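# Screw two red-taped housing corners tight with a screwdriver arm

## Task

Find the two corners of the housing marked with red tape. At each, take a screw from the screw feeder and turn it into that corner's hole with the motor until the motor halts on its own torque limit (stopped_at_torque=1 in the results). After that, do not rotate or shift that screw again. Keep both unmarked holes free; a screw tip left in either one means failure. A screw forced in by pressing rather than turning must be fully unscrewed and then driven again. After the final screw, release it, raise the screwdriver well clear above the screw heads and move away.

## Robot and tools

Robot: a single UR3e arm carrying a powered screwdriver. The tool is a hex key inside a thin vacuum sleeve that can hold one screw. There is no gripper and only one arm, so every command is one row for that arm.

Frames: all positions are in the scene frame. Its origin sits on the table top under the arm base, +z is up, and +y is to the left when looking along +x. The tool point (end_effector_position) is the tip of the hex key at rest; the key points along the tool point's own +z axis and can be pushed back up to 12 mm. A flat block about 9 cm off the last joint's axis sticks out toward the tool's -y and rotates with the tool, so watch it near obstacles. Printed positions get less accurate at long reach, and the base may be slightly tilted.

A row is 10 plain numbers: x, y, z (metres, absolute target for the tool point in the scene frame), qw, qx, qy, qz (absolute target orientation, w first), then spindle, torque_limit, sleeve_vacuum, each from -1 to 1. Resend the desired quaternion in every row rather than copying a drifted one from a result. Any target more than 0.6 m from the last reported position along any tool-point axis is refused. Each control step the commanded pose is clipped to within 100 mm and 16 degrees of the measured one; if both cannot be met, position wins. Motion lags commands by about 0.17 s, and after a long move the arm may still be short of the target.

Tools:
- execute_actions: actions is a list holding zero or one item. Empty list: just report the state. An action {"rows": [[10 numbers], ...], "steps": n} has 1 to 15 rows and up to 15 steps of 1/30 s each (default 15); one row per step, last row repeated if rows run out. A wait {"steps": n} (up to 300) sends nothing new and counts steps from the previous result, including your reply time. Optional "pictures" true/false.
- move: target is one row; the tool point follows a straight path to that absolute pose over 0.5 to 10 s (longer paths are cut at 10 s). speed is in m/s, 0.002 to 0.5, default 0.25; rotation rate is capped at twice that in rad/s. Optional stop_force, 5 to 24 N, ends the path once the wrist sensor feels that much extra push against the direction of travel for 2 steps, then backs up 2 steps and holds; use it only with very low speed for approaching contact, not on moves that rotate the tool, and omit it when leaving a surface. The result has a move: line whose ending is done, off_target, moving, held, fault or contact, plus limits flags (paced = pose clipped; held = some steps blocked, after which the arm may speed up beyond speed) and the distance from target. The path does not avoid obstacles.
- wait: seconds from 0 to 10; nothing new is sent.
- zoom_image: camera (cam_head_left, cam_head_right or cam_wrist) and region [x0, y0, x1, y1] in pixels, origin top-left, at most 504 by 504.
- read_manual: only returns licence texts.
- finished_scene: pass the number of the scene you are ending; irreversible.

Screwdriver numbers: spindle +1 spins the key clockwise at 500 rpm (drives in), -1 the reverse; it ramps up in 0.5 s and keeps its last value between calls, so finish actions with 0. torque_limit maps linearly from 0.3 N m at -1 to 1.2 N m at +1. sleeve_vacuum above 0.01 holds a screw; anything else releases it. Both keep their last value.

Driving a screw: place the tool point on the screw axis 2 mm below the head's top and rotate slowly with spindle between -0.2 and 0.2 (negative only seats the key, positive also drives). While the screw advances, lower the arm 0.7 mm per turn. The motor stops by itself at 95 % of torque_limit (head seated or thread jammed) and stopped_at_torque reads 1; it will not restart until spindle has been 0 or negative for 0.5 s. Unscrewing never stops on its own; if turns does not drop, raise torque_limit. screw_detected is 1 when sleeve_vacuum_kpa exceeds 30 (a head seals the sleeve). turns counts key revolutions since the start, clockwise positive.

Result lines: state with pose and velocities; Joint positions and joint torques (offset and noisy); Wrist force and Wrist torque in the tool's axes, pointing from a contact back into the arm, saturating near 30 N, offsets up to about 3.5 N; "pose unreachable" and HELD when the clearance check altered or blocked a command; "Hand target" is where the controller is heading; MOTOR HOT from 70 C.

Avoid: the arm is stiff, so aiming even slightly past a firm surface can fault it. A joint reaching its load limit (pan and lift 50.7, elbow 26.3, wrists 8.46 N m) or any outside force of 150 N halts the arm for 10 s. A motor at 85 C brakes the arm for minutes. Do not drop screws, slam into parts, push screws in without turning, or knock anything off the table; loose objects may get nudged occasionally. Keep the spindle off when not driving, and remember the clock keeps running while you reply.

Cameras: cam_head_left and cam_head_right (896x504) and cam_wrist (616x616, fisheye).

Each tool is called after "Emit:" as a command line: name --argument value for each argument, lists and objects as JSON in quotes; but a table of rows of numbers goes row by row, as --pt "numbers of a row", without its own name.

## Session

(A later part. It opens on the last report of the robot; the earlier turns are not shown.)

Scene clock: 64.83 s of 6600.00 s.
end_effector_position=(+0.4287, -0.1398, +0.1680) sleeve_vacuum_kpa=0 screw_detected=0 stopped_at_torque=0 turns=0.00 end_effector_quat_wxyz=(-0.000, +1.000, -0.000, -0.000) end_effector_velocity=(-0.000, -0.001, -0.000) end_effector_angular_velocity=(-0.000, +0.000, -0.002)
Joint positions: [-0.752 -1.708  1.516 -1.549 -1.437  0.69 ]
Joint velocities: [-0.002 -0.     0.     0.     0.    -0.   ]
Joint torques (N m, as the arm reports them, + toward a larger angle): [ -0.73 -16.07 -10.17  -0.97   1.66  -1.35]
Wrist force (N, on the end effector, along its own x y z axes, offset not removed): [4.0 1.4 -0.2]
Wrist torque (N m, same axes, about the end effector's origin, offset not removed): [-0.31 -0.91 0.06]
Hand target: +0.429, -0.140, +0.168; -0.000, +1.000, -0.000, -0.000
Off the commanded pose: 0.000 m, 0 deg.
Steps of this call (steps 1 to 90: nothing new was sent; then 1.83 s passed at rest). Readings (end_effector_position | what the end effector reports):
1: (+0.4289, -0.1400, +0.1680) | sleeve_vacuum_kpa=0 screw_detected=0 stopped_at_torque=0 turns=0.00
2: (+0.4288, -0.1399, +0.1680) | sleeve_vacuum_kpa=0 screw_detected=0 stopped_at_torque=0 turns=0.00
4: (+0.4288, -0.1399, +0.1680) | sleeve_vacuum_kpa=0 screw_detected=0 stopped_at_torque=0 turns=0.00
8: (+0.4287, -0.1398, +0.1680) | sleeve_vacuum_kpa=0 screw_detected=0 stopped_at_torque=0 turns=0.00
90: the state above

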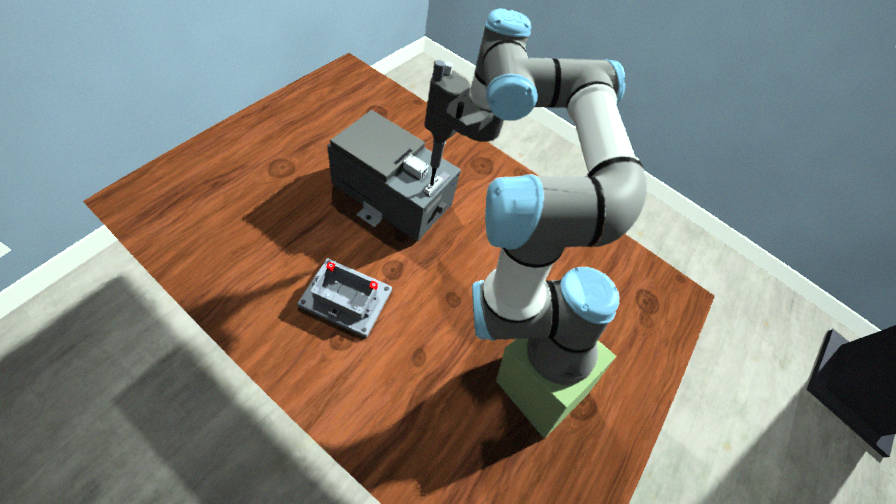

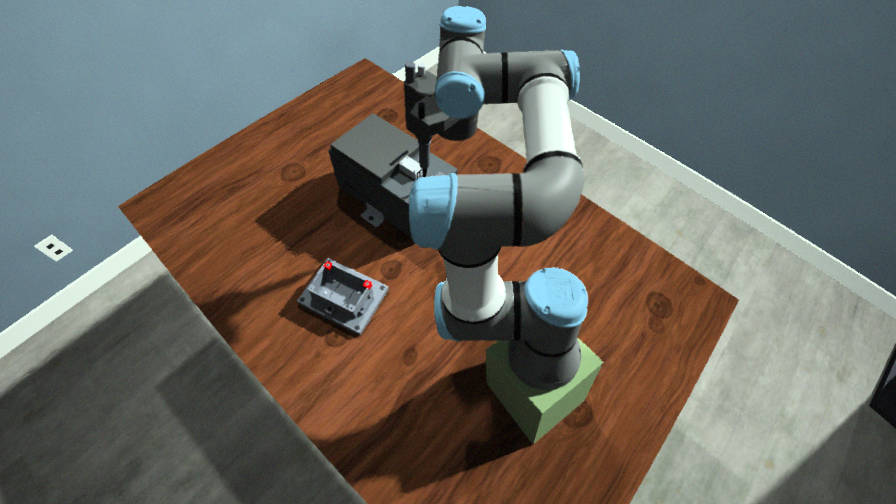

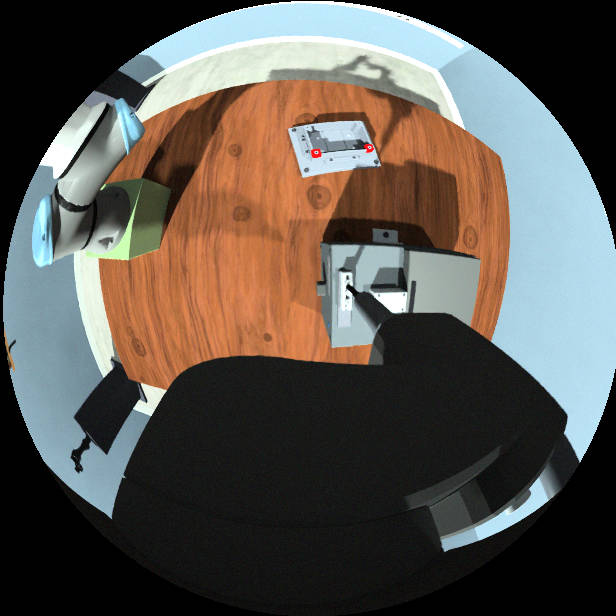

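Emit:
move --target '[0.4287, -0.1398, 0.174, 0, 1, 0, 0, 0, 0, 0]' --speed 0.02

Emit:
zoom_image --camera "cam_wrist" --region '[325, 265, 365, 305]'

Emit:
zoom_image --camera "cam_head_left" --region '[415, 165, 455, 205]'

Scene clock: 74.80 s of 6600.00 s.
end_effector_position=(+0.4287, -0.1398, +0.1739) sleeve_vacuum_kpa=0 screw_detected=0 stopped_at_torque=0 turns=0.00 end_effector_quat_wxyz=(+0.000, +1.000, +0.000, +0.000) end_effector_velocity=(-0.000, +0.000, +0.002) end_effector_angular_velocity=(+0.000, +0.001, +0.000)
Joint positions: [-0.755 -1.709  1.489 -1.521 -1.437  0.687]
Joint velocities: [-0.001 -0.    -0.01   0.01  -0.    -0.001]
Joint torques (N m, as the arm reports them, + toward a larger angle): [ -3.13 -13.11 -15.63  -2.04   1.36  -1.18]
Wrist force (N, on the end effector, along its own x y z axes, offset not removed): [2.1 2.0 -2.7]
Wrist torque (N m, same axes, about the end effector's origin, offset not removed): [0.58 -0.83 -0.20]
Hand target: +0.429, -0.140, +0.174; +0.000, +1.000, -0.000, +0.000
Off the commanded pose: 0.000 m, 0 deg.
After step 90, 6.27 s passed at rest.
move: done

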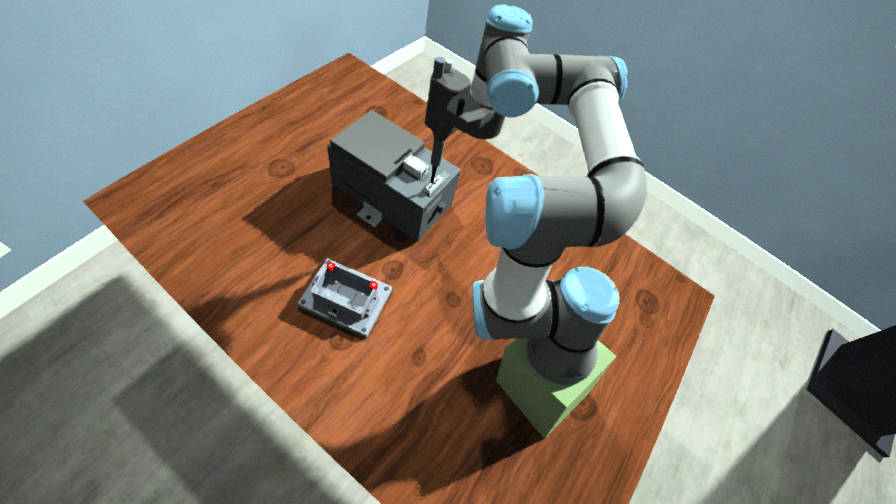

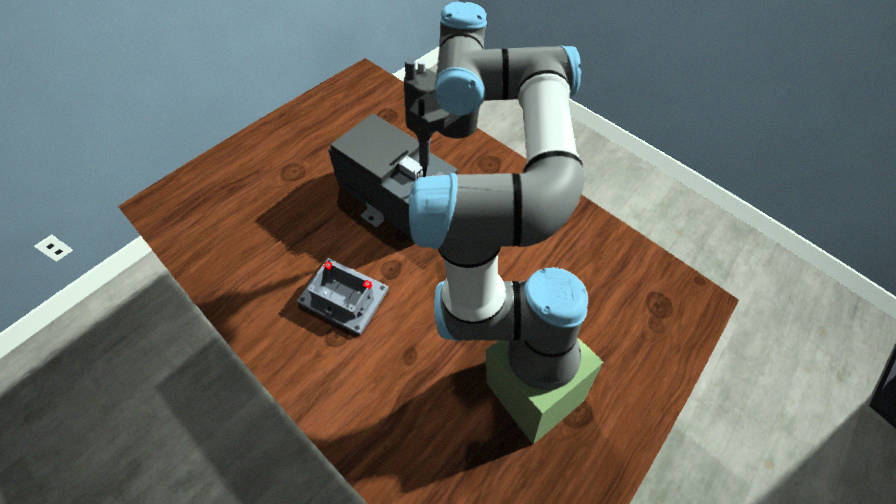

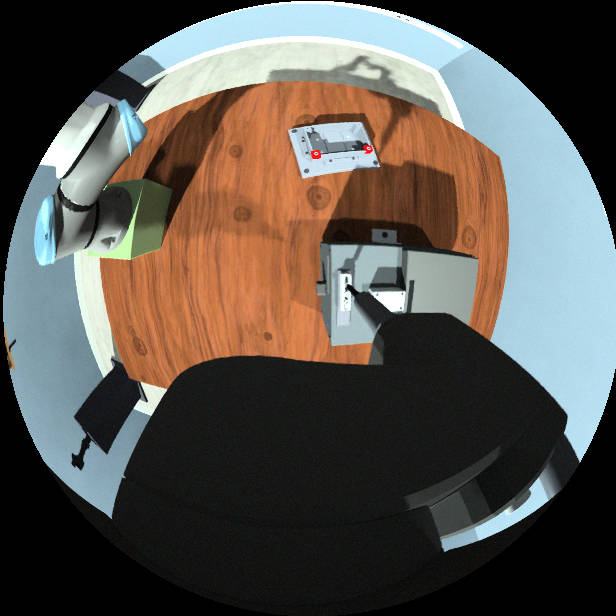

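Region (325, 265, 365, 305) of cam_wrist's 616x616 image, scaled by 12.600, with more detail than that image has.

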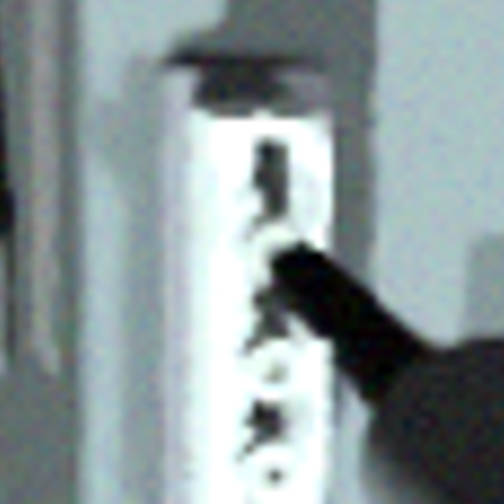

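Region (415, 165, 455, 205) of cam_head_left's 896x504 image, scaled by 12.600, with more detail than that image has.

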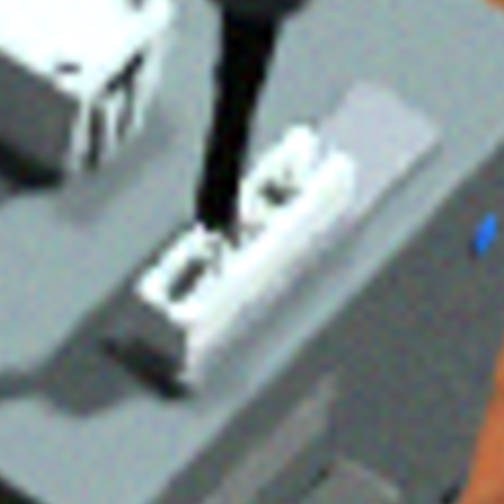

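Emit:
execute_actions --actions '[{"rows": [[0.4283,-0.1402,0.173,0,1,0,0,0,0,1],[0.4283,-0.1402,0.1725,0,1,0,0,0,0,1],[0.4283,-0.1402,0.172,0,1,0,0,0,0,1],[0.4283,-0.1402,0.1715,0,1,0,0,0,0,1],[0.4283,-0.1402,0.171,0,1,0,0,0,0,1],[0.4283,-0.1402,0.1705,0,1,0,0,0,0,1],[0.4283,-0.1402,0.170,0,1,0,0,0,0,1],[0.4283,-0.1402,0.1695,0,1,0,0,0,0,1],[0.4283,-0.1402,0.169,0,1,0,0,0,0,1]], "steps": 15}]' --pictures false

Emit:
execute_actions --actions '[{"rows": [[0.4283,-0.1402,0.1685,0,1,0,0,-0.15,0,1],[0.4283,-0.1402,0.168,0,1,0,0,-0.15,0,1],[0.4283,-0.1402,0.1675,0,1,0,0,-0.15,0,1],[0.4283,-0.1402,0.167,0,1,0,0,-0.15,0,1],[0.4283,-0.1402,0.167,0,1,0,0,-0.15,0,1],[0.4283,-0.1402,0.167,0,1,0,0,-0.15,0,1],[0.4283,-0.1402,0.167,0,1,0,0,-0.15,0,1],[0.4283,-0.1402,0.167,0,1,0,0,-0.15,0,1],[0.4283,-0.1402,0.167,0,1,0,0,-0.15,0,1],[0.4283,-0.1402,0.167,0,1,0,0,-0.15,0,1],[0.4283,-0.1402,0.167,0,1,0,0,-0.15,0,1],[0.4283,-0.1402,0.167,0,1,0,0,-0.15,0,1],[0.4283,-0.1402,0.167,0,1,0,0,-0.15,0,1],[0.4283,-0.1402,0.167,0,1,0,0,-0.15,0,1],[0.4283,-0.1402,0.167,0,1,0,0,0,0,1]], "steps": 15}]'

Emit:
zoom_image --camera "cam_wrist" --region '[325, 265, 365, 305]'

Emit:
zoom_image --camera "cam_head_left" --region '[415, 165, 455, 205]'

Scene clock: 92.80 s of 6600.00 s.
end_effector_position=(+0.4283, -0.1402, +0.1692) sleeve_vacuum_kpa=14 screw_detected=0 stopped_at_torque=0 turns=0.00 end_effector_quat_wxyz=(-0.000, +1.000, -0.000, +0.000) end_effector_velocity=(+0.000, +0.001, -0.003) end_effector_angular_velocity=(-0.000, -0.000, +0.000)
Joint positions: [-0.755 -1.709  1.511 -1.543 -1.436  0.688]
Joint velocities: [ 0.003 -0.     0.013 -0.013 -0.     0.003]
Joint torques (N m, as the arm reports them, + toward a larger angle): [  3.38 -11.42 -11.33  -4.01   0.09   1.03]
Wrist force (N, on the end effector, along its own x y z axes, offset not removed): [1.3 0.4 -1.4]
Wrist torque (N m, same axes, about the end effector's origin, offset not removed): [0.11 -0.50 -0.06]
Hand target: +0.428, -0.140, +0.169; -0.000, +1.000, +0.000, -0.000
Off the commanded pose: 0.000 m, 0 deg.
Steps of this call (steps 1 to 90: nothing new was sent; then 14.50 s passed at rest; steps 91 to 105: all 15 steps of this action). Readings (end_effector_position | what the end effector reports):
91: (+0.4287, -0.1398, +0.1740) | sleeve_vacuum_kpa=14 screw_detected=0 stopped_at_torque=0 turns=0.00
92: (+0.4286, -0.1398, +0.1739) | sleeve_vacuum_kpa=14 screw_detected=0 stopped_at_torque=0 turns=0.00
94: (+0.4285, -0.1400, +0.1732) | sleeve_vacuum_kpa=14 screw_detected=0 stopped_at_torque=0 turns=0.00
98: (+0.4283, -0.1402, +0.1714) | sleeve_vacuum_kpa=14 screw_detected=0 stopped_at_torque=0 turns=0.00
105: the state above

Scene clock: 93.30 s of 6600.00 s.
end_effector_position=(+0.4283, -0.1402, +0.1670) sleeve_vacuum_kpa=14 screw_detected=0 stopped_at_torque=0 turns=-0.56 end_effector_quat_wxyz=(-0.000, +1.000, -0.000, -0.000) end_effector_velocity=(-0.000, +0.001, -0.001) end_effector_angular_velocity=(+0.002, +0.001, +0.000)
Joint positions: [-0.754 -1.708  1.521 -1.554 -1.437  0.689]
Joint velocities: [ 0.    -0.     0.003 -0.001  0.     0.   ]
Joint torques (N m, as the arm reports them, + toward a larger angle): [  3.58 -13.53 -11.06  -3.73   0.56   1.01]
Wrist force (N, on the end effector, along its own x y z axes, offset not removed): [1.5 0.8 -2.5]
Wrist torque (N m, same axes, about the end effector's origin, offset not removed): [0.03 -0.52 -0.08]
Hand target: +0.428, -0.140, +0.167; -0.000, +1.000, +0.000, -0.000
Off the commanded pose: 0.000 m, 0 deg.
Steps of this call (steps 1 to 15: all 15 steps of this action). Readings (end_effector_position | what the end effector reports):
1: (+0.4283, -0.1402, +0.1692) | sleeve_vacuum_kpa=14 screw_detected=0 stopped_at_torque=0 turns=-0.02
2: (+0.4283, -0.1402, +0.1691) | sleeve_vacuum_kpa=14 screw_detected=0 stopped_at_torque=0 turns=-0.06
4: (+0.4283, -0.1402, +0.1686) | sleeve_vacuum_kpa=14 screw_detected=0 stopped_at_torque=0 turns=-0.14
8: (+0.4284, -0.1403, +0.1675) | sleeve_vacuum_kpa=14 screw_detected=0 stopped_at_torque=0 turns=-0.31
15: the state above

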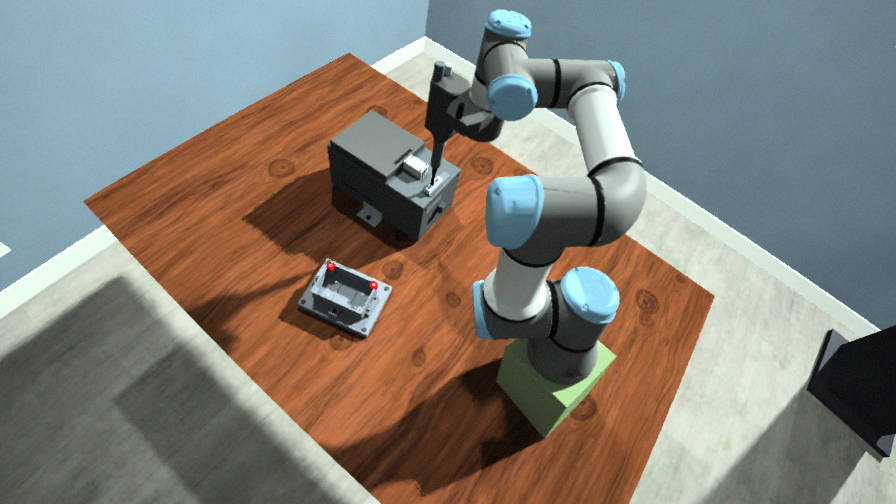

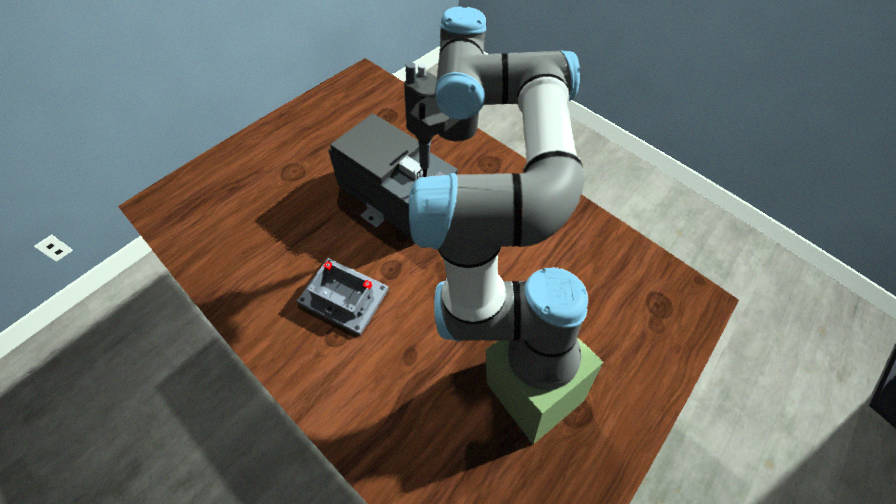

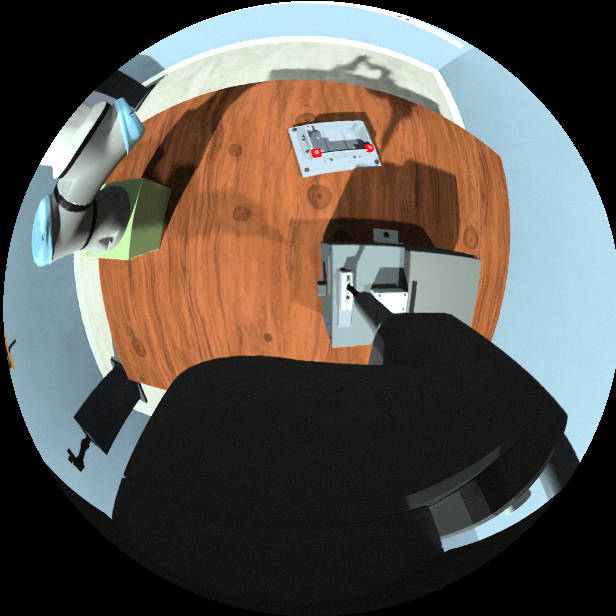

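Region (325, 265, 365, 305) of cam_wrist's 616x616 image, scaled by 12.600, with more detail than that image has.

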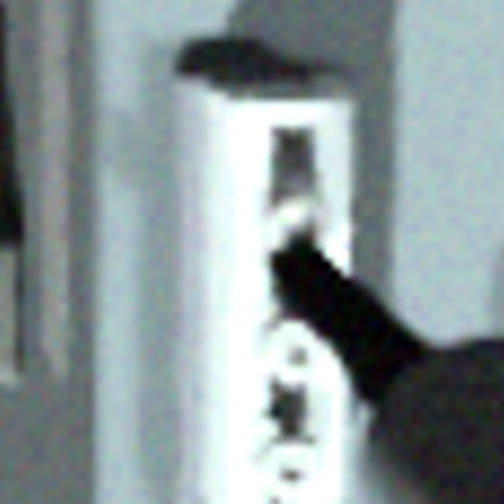

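Region (415, 165, 455, 205) of cam_head_left's 896x504 image, scaled by 12.600, with more detail than that image has.

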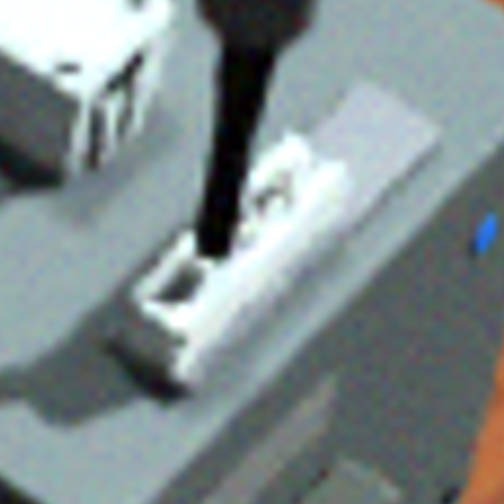

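Emit:
move --target '[0.4283, -0.1402, 0.1705, 0, 1, 0, 0, 0, 0, 1]' --speed 0.01

Emit:
zoom_image --camera "cam_wrist" --region '[325, 265, 365, 305]'

Emit:
zoom_image --camera "cam_head_left" --region '[415, 165, 455, 205]'

Scene clock: 100.23 s of 6600.00 s.
end_effector_position=(+0.4283, -0.1402, +0.1704) sleeve_vacuum_kpa=14 screw_detected=0 stopped_at_torque=0 turns=-0.56 end_effector_quat_wxyz=(+0.000, +1.000, +0.000, +0.000) end_effector_velocity=(-0.000, -0.000, +0.001) end_effector_angular_velocity=(-0.000, +0.001, +0.000)
Joint positions: [-0.755 -1.709  1.506 -1.538 -1.436  0.687]
Joint velocities: [-0.001 -0.    -0.006  0.007 -0.001 -0.001]
Joint torques (N m, as the arm reports them, + toward a larger angle): [ -2.69 -15.67 -15.47  -2.04   1.37  -1.12]
Wrist force (N, on the end effector, along its own x y z axes, offset not removed): [0.4 -0.2 0.3]
Wrist torque (N m, same axes, about the end effector's origin, offset not removed): [-0.05 -0.11 -0.04]
Hand target: +0.428, -0.140, +0.170; +0.000, +1.000, -0.000, +0.000
Off the commanded pose: 0.000 m, 0 deg.
After step 90, 3.23 s passed at rest.
move: done

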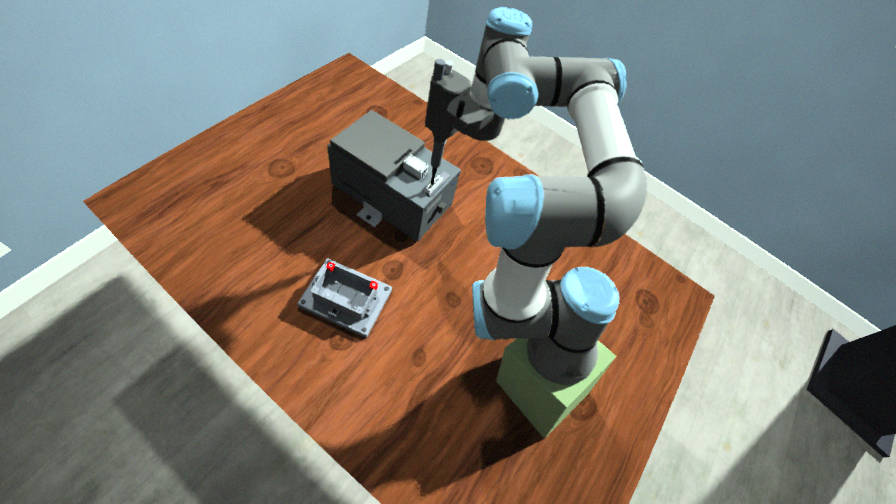

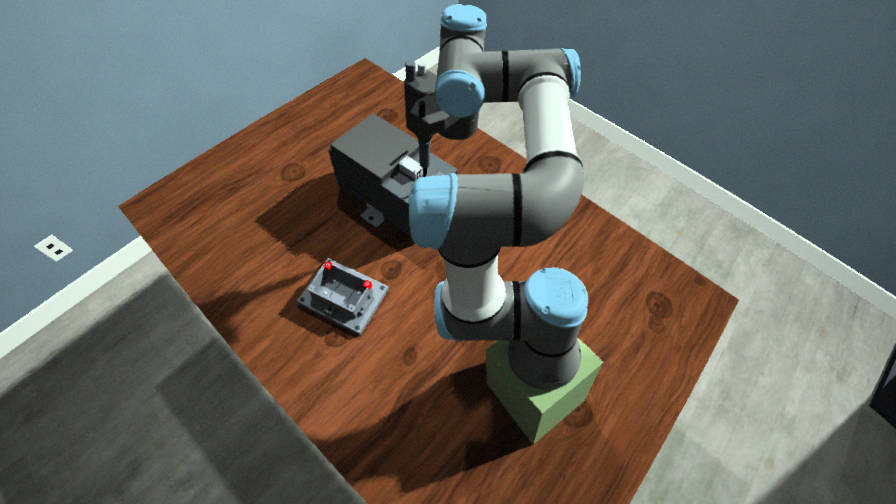

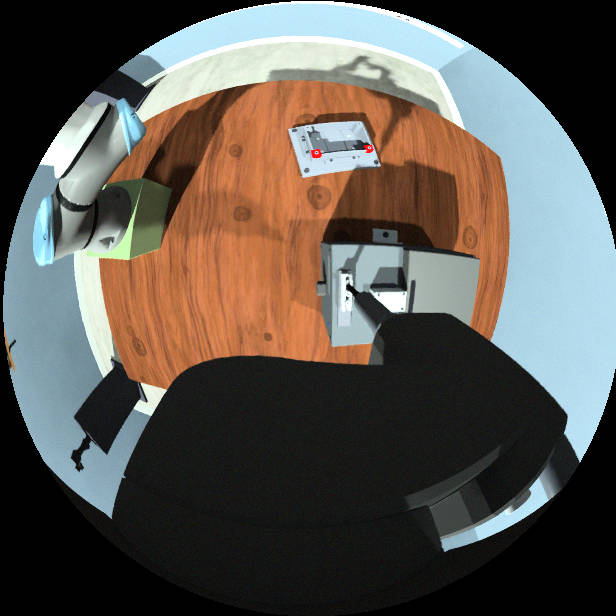

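Region (325, 265, 365, 305) of cam_wrist's 616x616 image, scaled by 12.600, with more detail than that image has.

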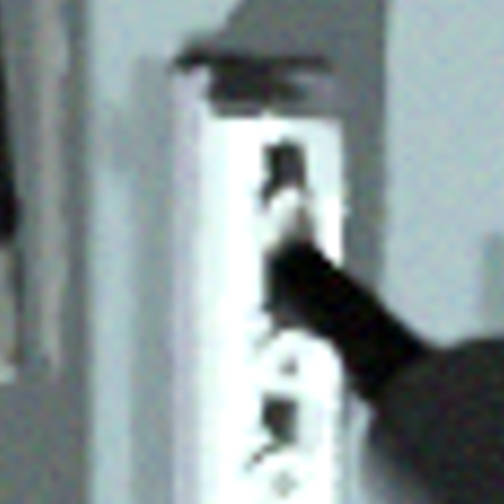

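Region (415, 165, 455, 205) of cam_head_left's 896x504 image, scaled by 12.600, with more detail than that image has.

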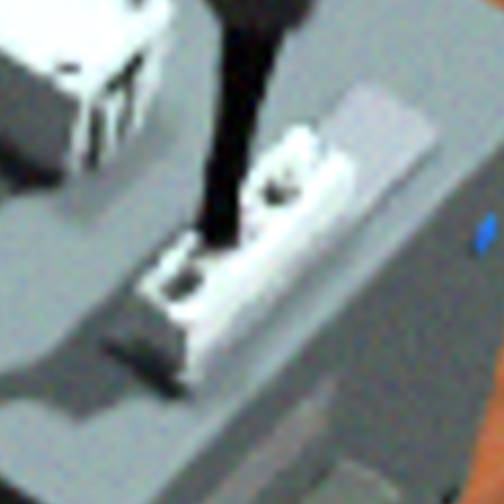

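Emit:
execute_actions --actions '[{"rows": [[0.4283,-0.1402,0.172,0,1,0,0,0,0,1],[0.4283,-0.1402,0.174,0,1,0,0,0,0,1],[0.4283,-0.1402,0.175,0,1,0,0,0,0,1],[0.4283,-0.1402,0.175,0,1,0,0,0,0,1],[0.4283,-0.1402,0.175,0,1,0,0,0,0,1],[0.4283,-0.1402,0.175,0,1,0,0,0,0,1]], "steps": 15}]'

Emit:
zoom_image --camera "cam_wrist" --region '[325, 265, 365, 305]'

Emit:
zoom_image --camera "cam_head_left" --region '[415, 165, 455, 205]'

Scene clock: 105.23 s of 6600.00 s.
end_effector_position=(+0.4283, -0.1402, +0.1750) sleeve_vacuum_kpa=14 screw_detected=0 stopped_at_torque=0 turns=-0.56 end_effector_quat_wxyz=(+0.000, +1.000, +0.000, +0.000) end_effector_velocity=(-0.000, -0.000, +0.000) end_effector_angular_velocity=(+0.000, +0.001, -0.002)
Joint positions: [-0.758 -1.709  1.485 -1.516 -1.436  0.685]
Joint velocities: [-0.     0.001 -0.003  0.003 -0.     0.001]
Joint torques (N m, as the arm reports them, + toward a larger angle): [ -2.78 -10.9  -15.62  -2.01   1.37  -1.1 ]
Wrist force (N, on the end effector, along its own x y z axes, offset not removed): [3.0 -1.4 -1.7]
Wrist torque (N m, same axes, about the end effector's origin, offset not removed): [-0.34 -1.05 0.09]
Hand target: +0.428, -0.140, +0.175; +0.000, +1.000, -0.000, +0.000
Off the commanded pose: 0.000 m, 0 deg.
Steps of this call (steps 1 to 90: nothing new was sent; then 1.50 s passed at rest; steps 91 to 105: all 15 steps of this action). Readings (end_effector_position | what the end effector reports):
91: (+0.4283, -0.1402, +0.1705) | sleeve_vacuum_kpa=14 screw_detected=0 stopped_at_torque=0 turns=-0.56
92: (+0.4283, -0.1402, +0.1707) | sleeve_vacuum_kpa=14 screw_detected=0 stopped_at_torque=0 turns=-0.56
94: (+0.4282, -0.1402, +0.1720) | sleeve_vacuum_kpa=14 screw_detected=0 stopped_at_torque=0 turns=-0.56
98: (+0.4283, -0.1402, +0.1743) | sleeve_vacuum_kpa=14 screw_detected=0 stopped_at_torque=0 turns=-0.56
105: the state above

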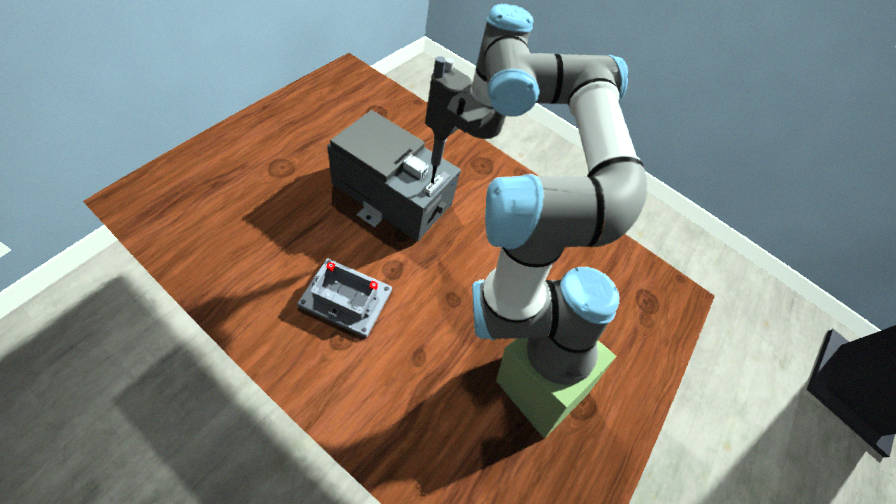

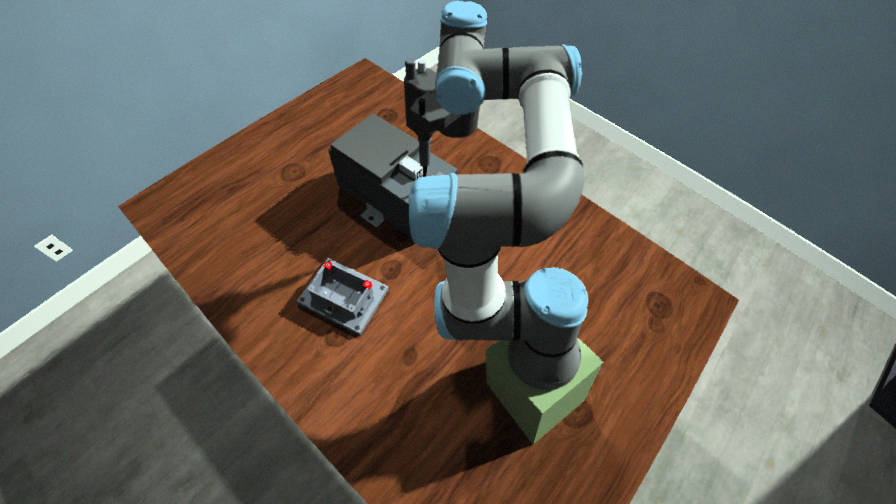

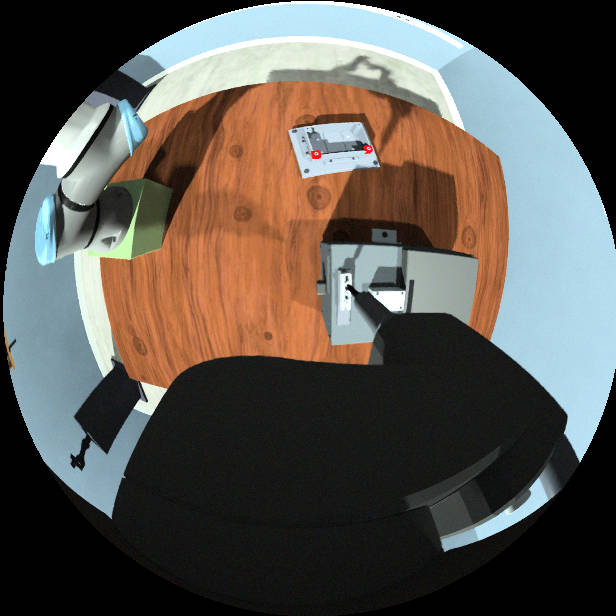

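Region (325, 265, 365, 305) of cam_wrist's 616x616 image, scaled by 12.600, with more detail than that image has.

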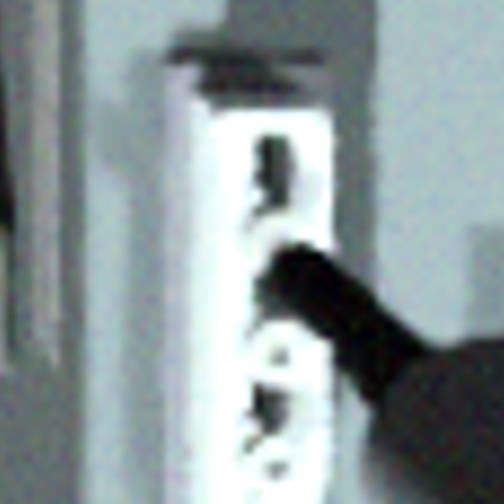

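Region (415, 165, 455, 205) of cam_head_left's 896x504 image, scaled by 12.600, with more detail than that image has.

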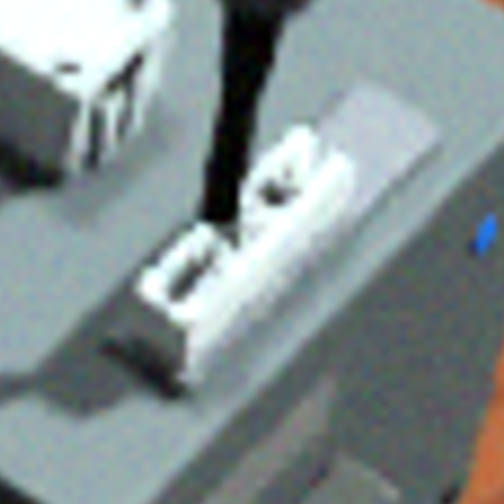

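Emit:
execute_actions --actions '[{"rows": [[0.4278,-0.1395,0.175,0,1,0,0,0,0,1],[0.4273,-0.1385,0.175,0,1,0,0,0,0,1],[0.4273,-0.1385,0.175,0,1,0,0,0,0,1],[0.4273,-0.1385,0.175,0,1,0,0,0,0,1],[0.4273,-0.1385,0.1745,0,1,0,0,0,0,1],[0.4273,-0.1385,0.174,0,1,0,0,0,0,1],[0.4273,-0.1385,0.1735,0,1,0,0,0,0,1],[0.4273,-0.1385,0.173,0,1,0,0,0,0,1],[0.4273,-0.1385,0.1725,0,1,0,0,0,0,1]], "steps": 15}]'

Emit:
zoom_image --camera "cam_wrist" --region '[325, 265, 365, 305]'

Emit:
zoom_image --camera "cam_head_left" --region '[415, 165, 455, 205]'

Scene clock: 120.17 s of 6600.00 s.
end_effector_position=(+0.4273, -0.1385, +0.1727) sleeve_vacuum_kpa=14 screw_detected=0 stopped_at_torque=0 turns=-0.56 end_effector_quat_wxyz=(-0.000, +1.000, -0.000, -0.000) end_effector_velocity=(+0.000, +0.001, -0.002) end_effector_angular_velocity=(+0.001, -0.001, +0.003)
Joint positions: [-0.755 -1.716  1.503 -1.527 -1.436  0.687]
Joint velocities: [ 0.003 -0.001  0.012 -0.012  0.001  0.   ]
Joint torques (N m, as the arm reports them, + toward a larger angle): [  3.25 -16.43 -10.91  -4.04   0.05   1.03]
Wrist force (N, on the end effector, along its own x y z axes, offset not removed): [2.0 0.4 -0.7]
Wrist torque (N m, same axes, about the end effector's origin, offset not removed): [0.06 -0.66 -0.14]
Hand target: +0.427, -0.139, +0.172; -0.000, +1.000, +0.000, -0.000
Off the commanded pose: 0.000 m, 0 deg.
Steps of this call (steps 1 to 90: nothing new was sent; then 11.43 s passed at rest; steps 91 to 105: all 15 steps of this action). Readings (end_effector_position | what the end effector reports):
91: (+0.4283, -0.1402, +0.1750) | sleeve_vacuum_kpa=14 screw_detected=0 stopped_at_torque=0 turns=-0.56
92: (+0.4283, -0.1402, +0.1750) | sleeve_vacuum_kpa=14 screw_detected=0 stopped_at_torque=0 turns=-0.56
94: (+0.4279, -0.1396, +0.1751) | sleeve_vacuum_kpa=14 screw_detected=0 stopped_at_torque=0 turns=-0.56
98: (+0.4274, -0.1387, +0.1745) | sleeve_vacuum_kpa=14 screw_detected=0 stopped_at_torque=0 turns=-0.56
105: the state above

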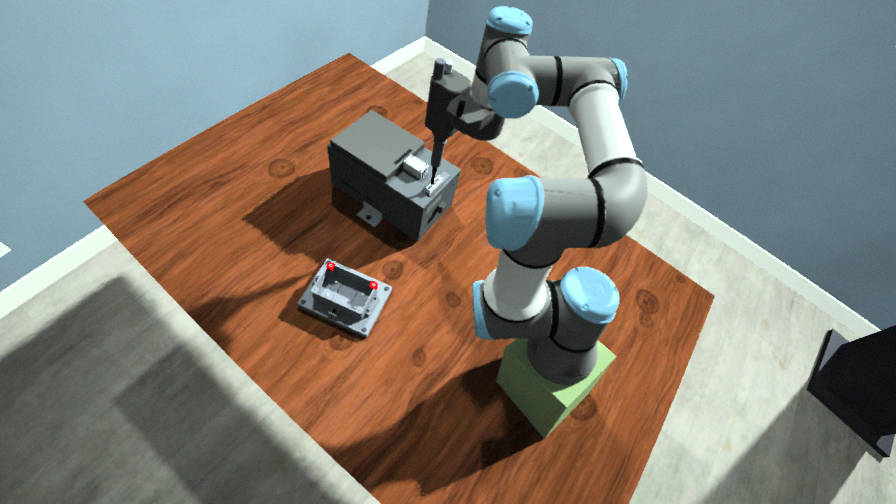

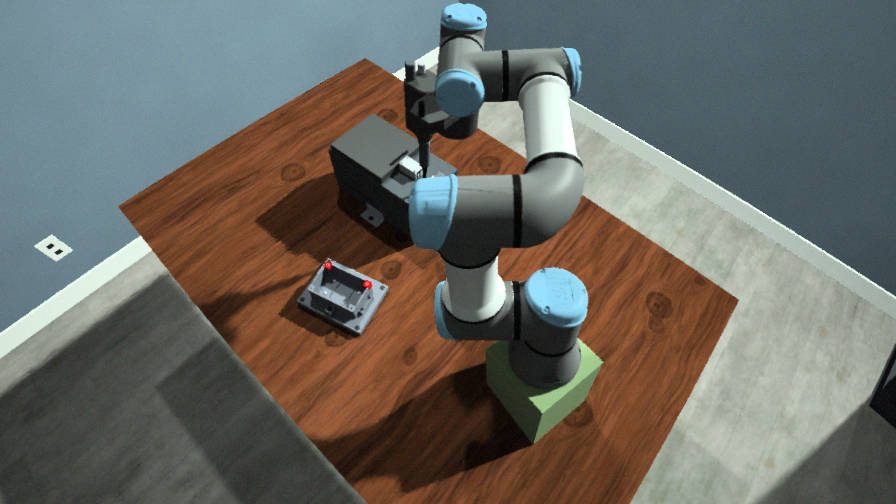

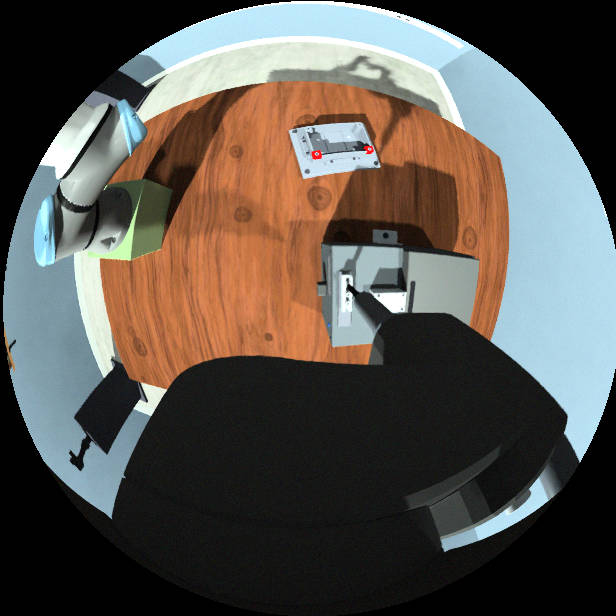

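Region (325, 265, 365, 305) of cam_wrist's 616x616 image, scaled by 12.600, with more detail than that image has.

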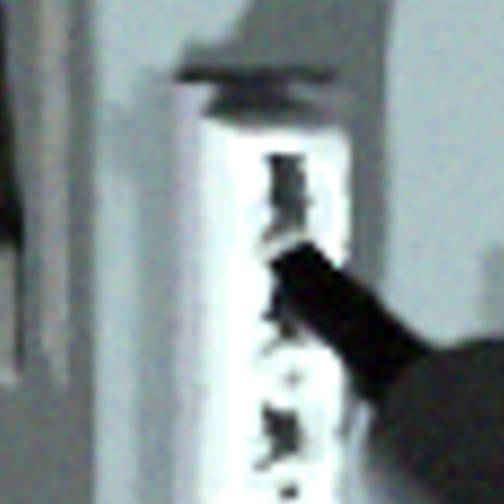

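Region (415, 165, 455, 205) of cam_head_left's 896x504 image, scaled by 12.600, with more detail than that image has.

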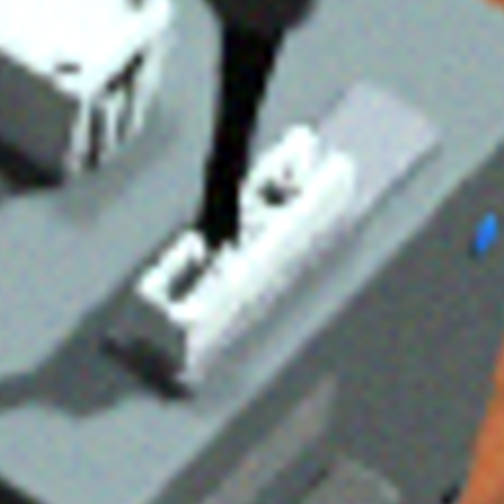

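Looks concentric. Descend slowly while turning.

Emit:
execute_actions --actions '[{"rows": [[0.4273,-0.1385,0.172,0,1,0,0,-0.15,0,1],[0.4273,-0.1385,0.1717,0,1,0,0,-0.15,0,1],[0.4273,-0.1385,0.1714,0,1,0,0,-0.15,0,1],[0.4273,-0.1385,0.1711,0,1,0,0,-0.15,0,1],[0.4273,-0.1385,0.1708,0,1,0,0,-0.15,0,1],[0.4273,-0.1385,0.1705,0,1,0,0,-0.15,0,1],[0.4273,-0.1385,0.1702,0,1,0,0,-0.15,0,1],[0.4273,-0.1385,0.1699,0,1,0,0,-0.15,0,1],[0.4273,-0.1385,0.1696,0,1,0,0,-0.15,0,1],[0.4273,-0.1385,0.1693,0,1,0,0,-0.15,0,1],[0.4273,-0.1385,0.169,0,1,0,0,-0.15,0,1]], "steps": 15}]' --pictures false

Emit:
execute_actions --actions '[{"rows": [[0.4273,-0.1385,0.169,0,1,0,0,-0.15,0,1],[0.4273,-0.1385,0.169,0,1,0,0,-0.15,0,1],[0.4273,-0.1385,0.169,0,1,0,0,-0.15,0,1],[0.4273,-0.1385,0.169,0,1,0,0,-0.15,0,1],[0.4273,-0.1385,0.169,0,1,0,0,-0.15,0,1],[0.4273,-0.1385,0.169,0,1,0,0,-0.15,0,1],[0.4273,-0.1385,0.169,0,1,0,0,0,0,1]], "steps": 9}]'

Emit:
zoom_image --camera "cam_wrist" --region '[325, 265, 365, 305]'

Scene clock: 126.83 s of 6600.00 s.
end_effector_position=(+0.4273, -0.1385, +0.1693) sleeve_vacuum_kpa=14 screw_detected=0 stopped_at_torque=0 turns=-1.15 end_effector_quat_wxyz=(-0.000, +1.000, +0.000, -0.000) end_effector_velocity=(+0.000, -0.000, -0.003) end_effector_angular_velocity=(-0.001, -0.001, -0.001)
Joint positions: [-0.753 -1.716  1.518 -1.543 -1.437  0.689]
Joint velocities: [ 0.001  0.     0.015 -0.016 -0.     0.003]
Joint torques (N m, as the arm reports them, + toward a larger angle): [  4.31 -11.3  -11.5   -4.     0.07   1.08]
Wrist force (N, on the end effector, along its own x y z axes, offset not removed): [2.9 0.1 -0.6]
Wrist torque (N m, same axes, about the end effector's origin, offset not removed): [0.06 -0.87 -0.05]
Hand target: +0.427, -0.139, +0.169; -0.000, +1.000, +0.000, -0.000
Off the commanded pose: 0.000 m, 0 deg.
Steps of this call (steps 1 to 90: nothing new was sent; then 3.17 s passed at rest; steps 91 to 105: all 15 steps of this action). Readings (end_effector_position | what the end effector reports):
91: (+0.4273, -0.1385, +0.1725) | sleeve_vacuum_kpa=14 screw_detected=0 stopped_at_torque=0 turns=-0.57
92: (+0.4273, -0.1385, +0.1724) | sleeve_vacuum_kpa=14 screw_detected=0 stopped_at_torque=0 turns=-0.61
94: (+0.4273, -0.1385, +0.1721) | sleeve_vacuum_kpa=14 screw_detected=0 stopped_at_torque=0 turns=-0.69
98: (+0.4273, -0.1385, +0.1711) | sleeve_vacuum_kpa=14 screw_detected=0 stopped_at_torque=0 turns=-0.86
105: the state above

Scene clock: 127.13 s of 6600.00 s.
end_effector_position=(+0.4273, -0.1385, +0.1690) sleeve_vacuum_kpa=14 screw_detected=0 stopped_at_torque=0 turns=-1.40 end_effector_quat_wxyz=(-0.000, +1.000, -0.000, -0.000) end_effector_velocity=(+0.000, +0.000, +0.000) end_effector_angular_velocity=(+0.000, -0.001, -0.000)
Joint positions: [-0.753 -1.716  1.52  -1.545 -1.437  0.689]
Joint velocities: [-0.    -0.     0.    -0.     0.001 -0.   ]
Joint torques (N m, as the arm reports them, + toward a larger angle): [  3.53 -13.14 -11.24  -4.02   0.05   1.02]
Wrist force (N, on the end effector, along its own x y z axes, offset not removed): [1.6 -0.2 -0.6]
Wrist torque (N m, same axes, about the end effector's origin, offset not removed): [-0.10 -0.50 -0.11]
Hand target: +0.427, -0.139, +0.169; -0.000, +1.000, +0.000, -0.000
Off the commanded pose: 0.000 m, 0 deg.
Steps of this call (steps 1 to 9: all 9 steps of this action). Readings (end_effector_position | what the end effector reports):
1: (+0.4273, -0.1385, +0.1692) | sleeve_vacuum_kpa=14 screw_detected=0 stopped_at_torque=0 turns=-1.19
2: (+0.4273, -0.1385, +0.1691) | sleeve_vacuum_kpa=14 screw_detected=0 stopped_at_torque=0 turns=-1.24
4: (+0.4273, -0.1385, +0.1691) | sleeve_vacuum_kpa=14 screw_detected=0 stopped_at_torque=0 turns=-1.32
8: (+0.4273, -0.1385, +0.1690) | sleeve_vacuum_kpa=14 screw_detected=0 stopped_at_torque=0 turns=-1.40
9: the state above

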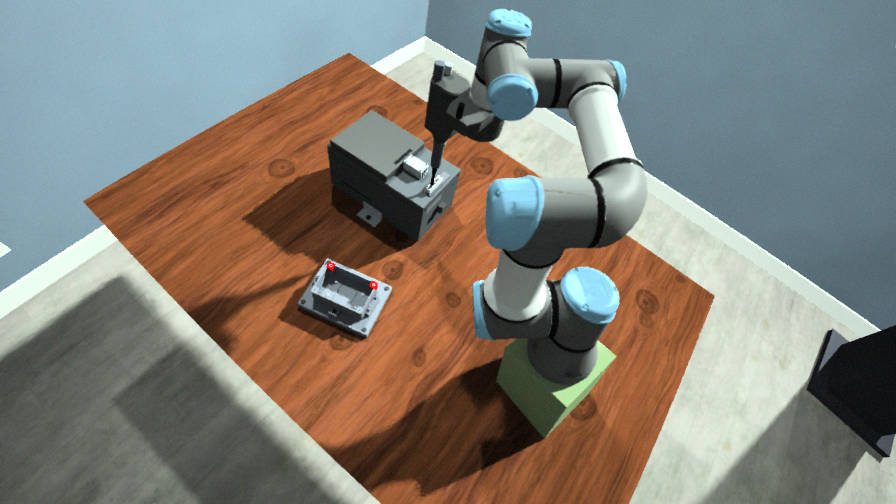

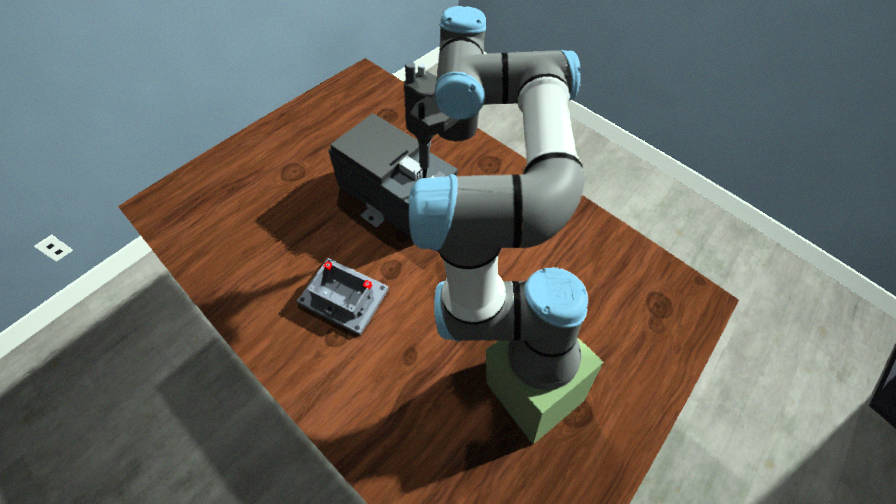

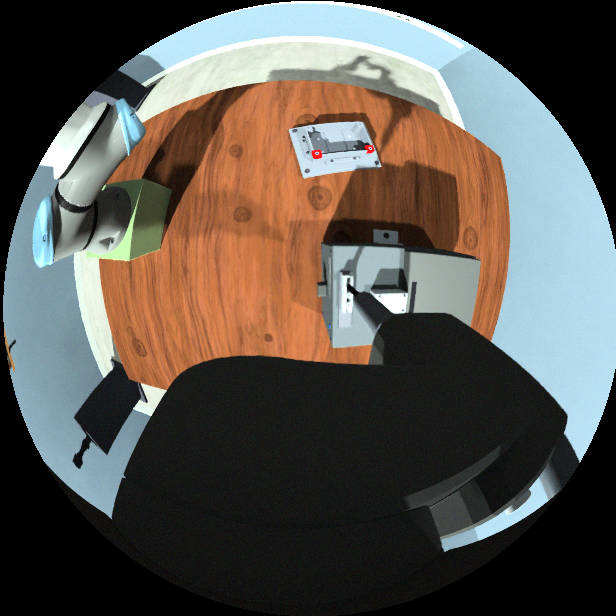

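Region (325, 265, 365, 305) of cam_wrist's 616x616 image, scaled by 12.600, with more detail than that image has.

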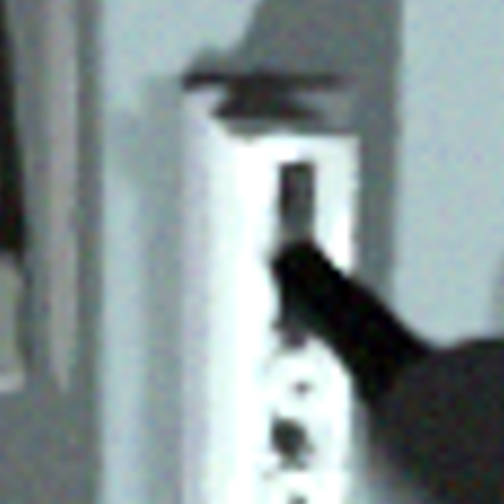

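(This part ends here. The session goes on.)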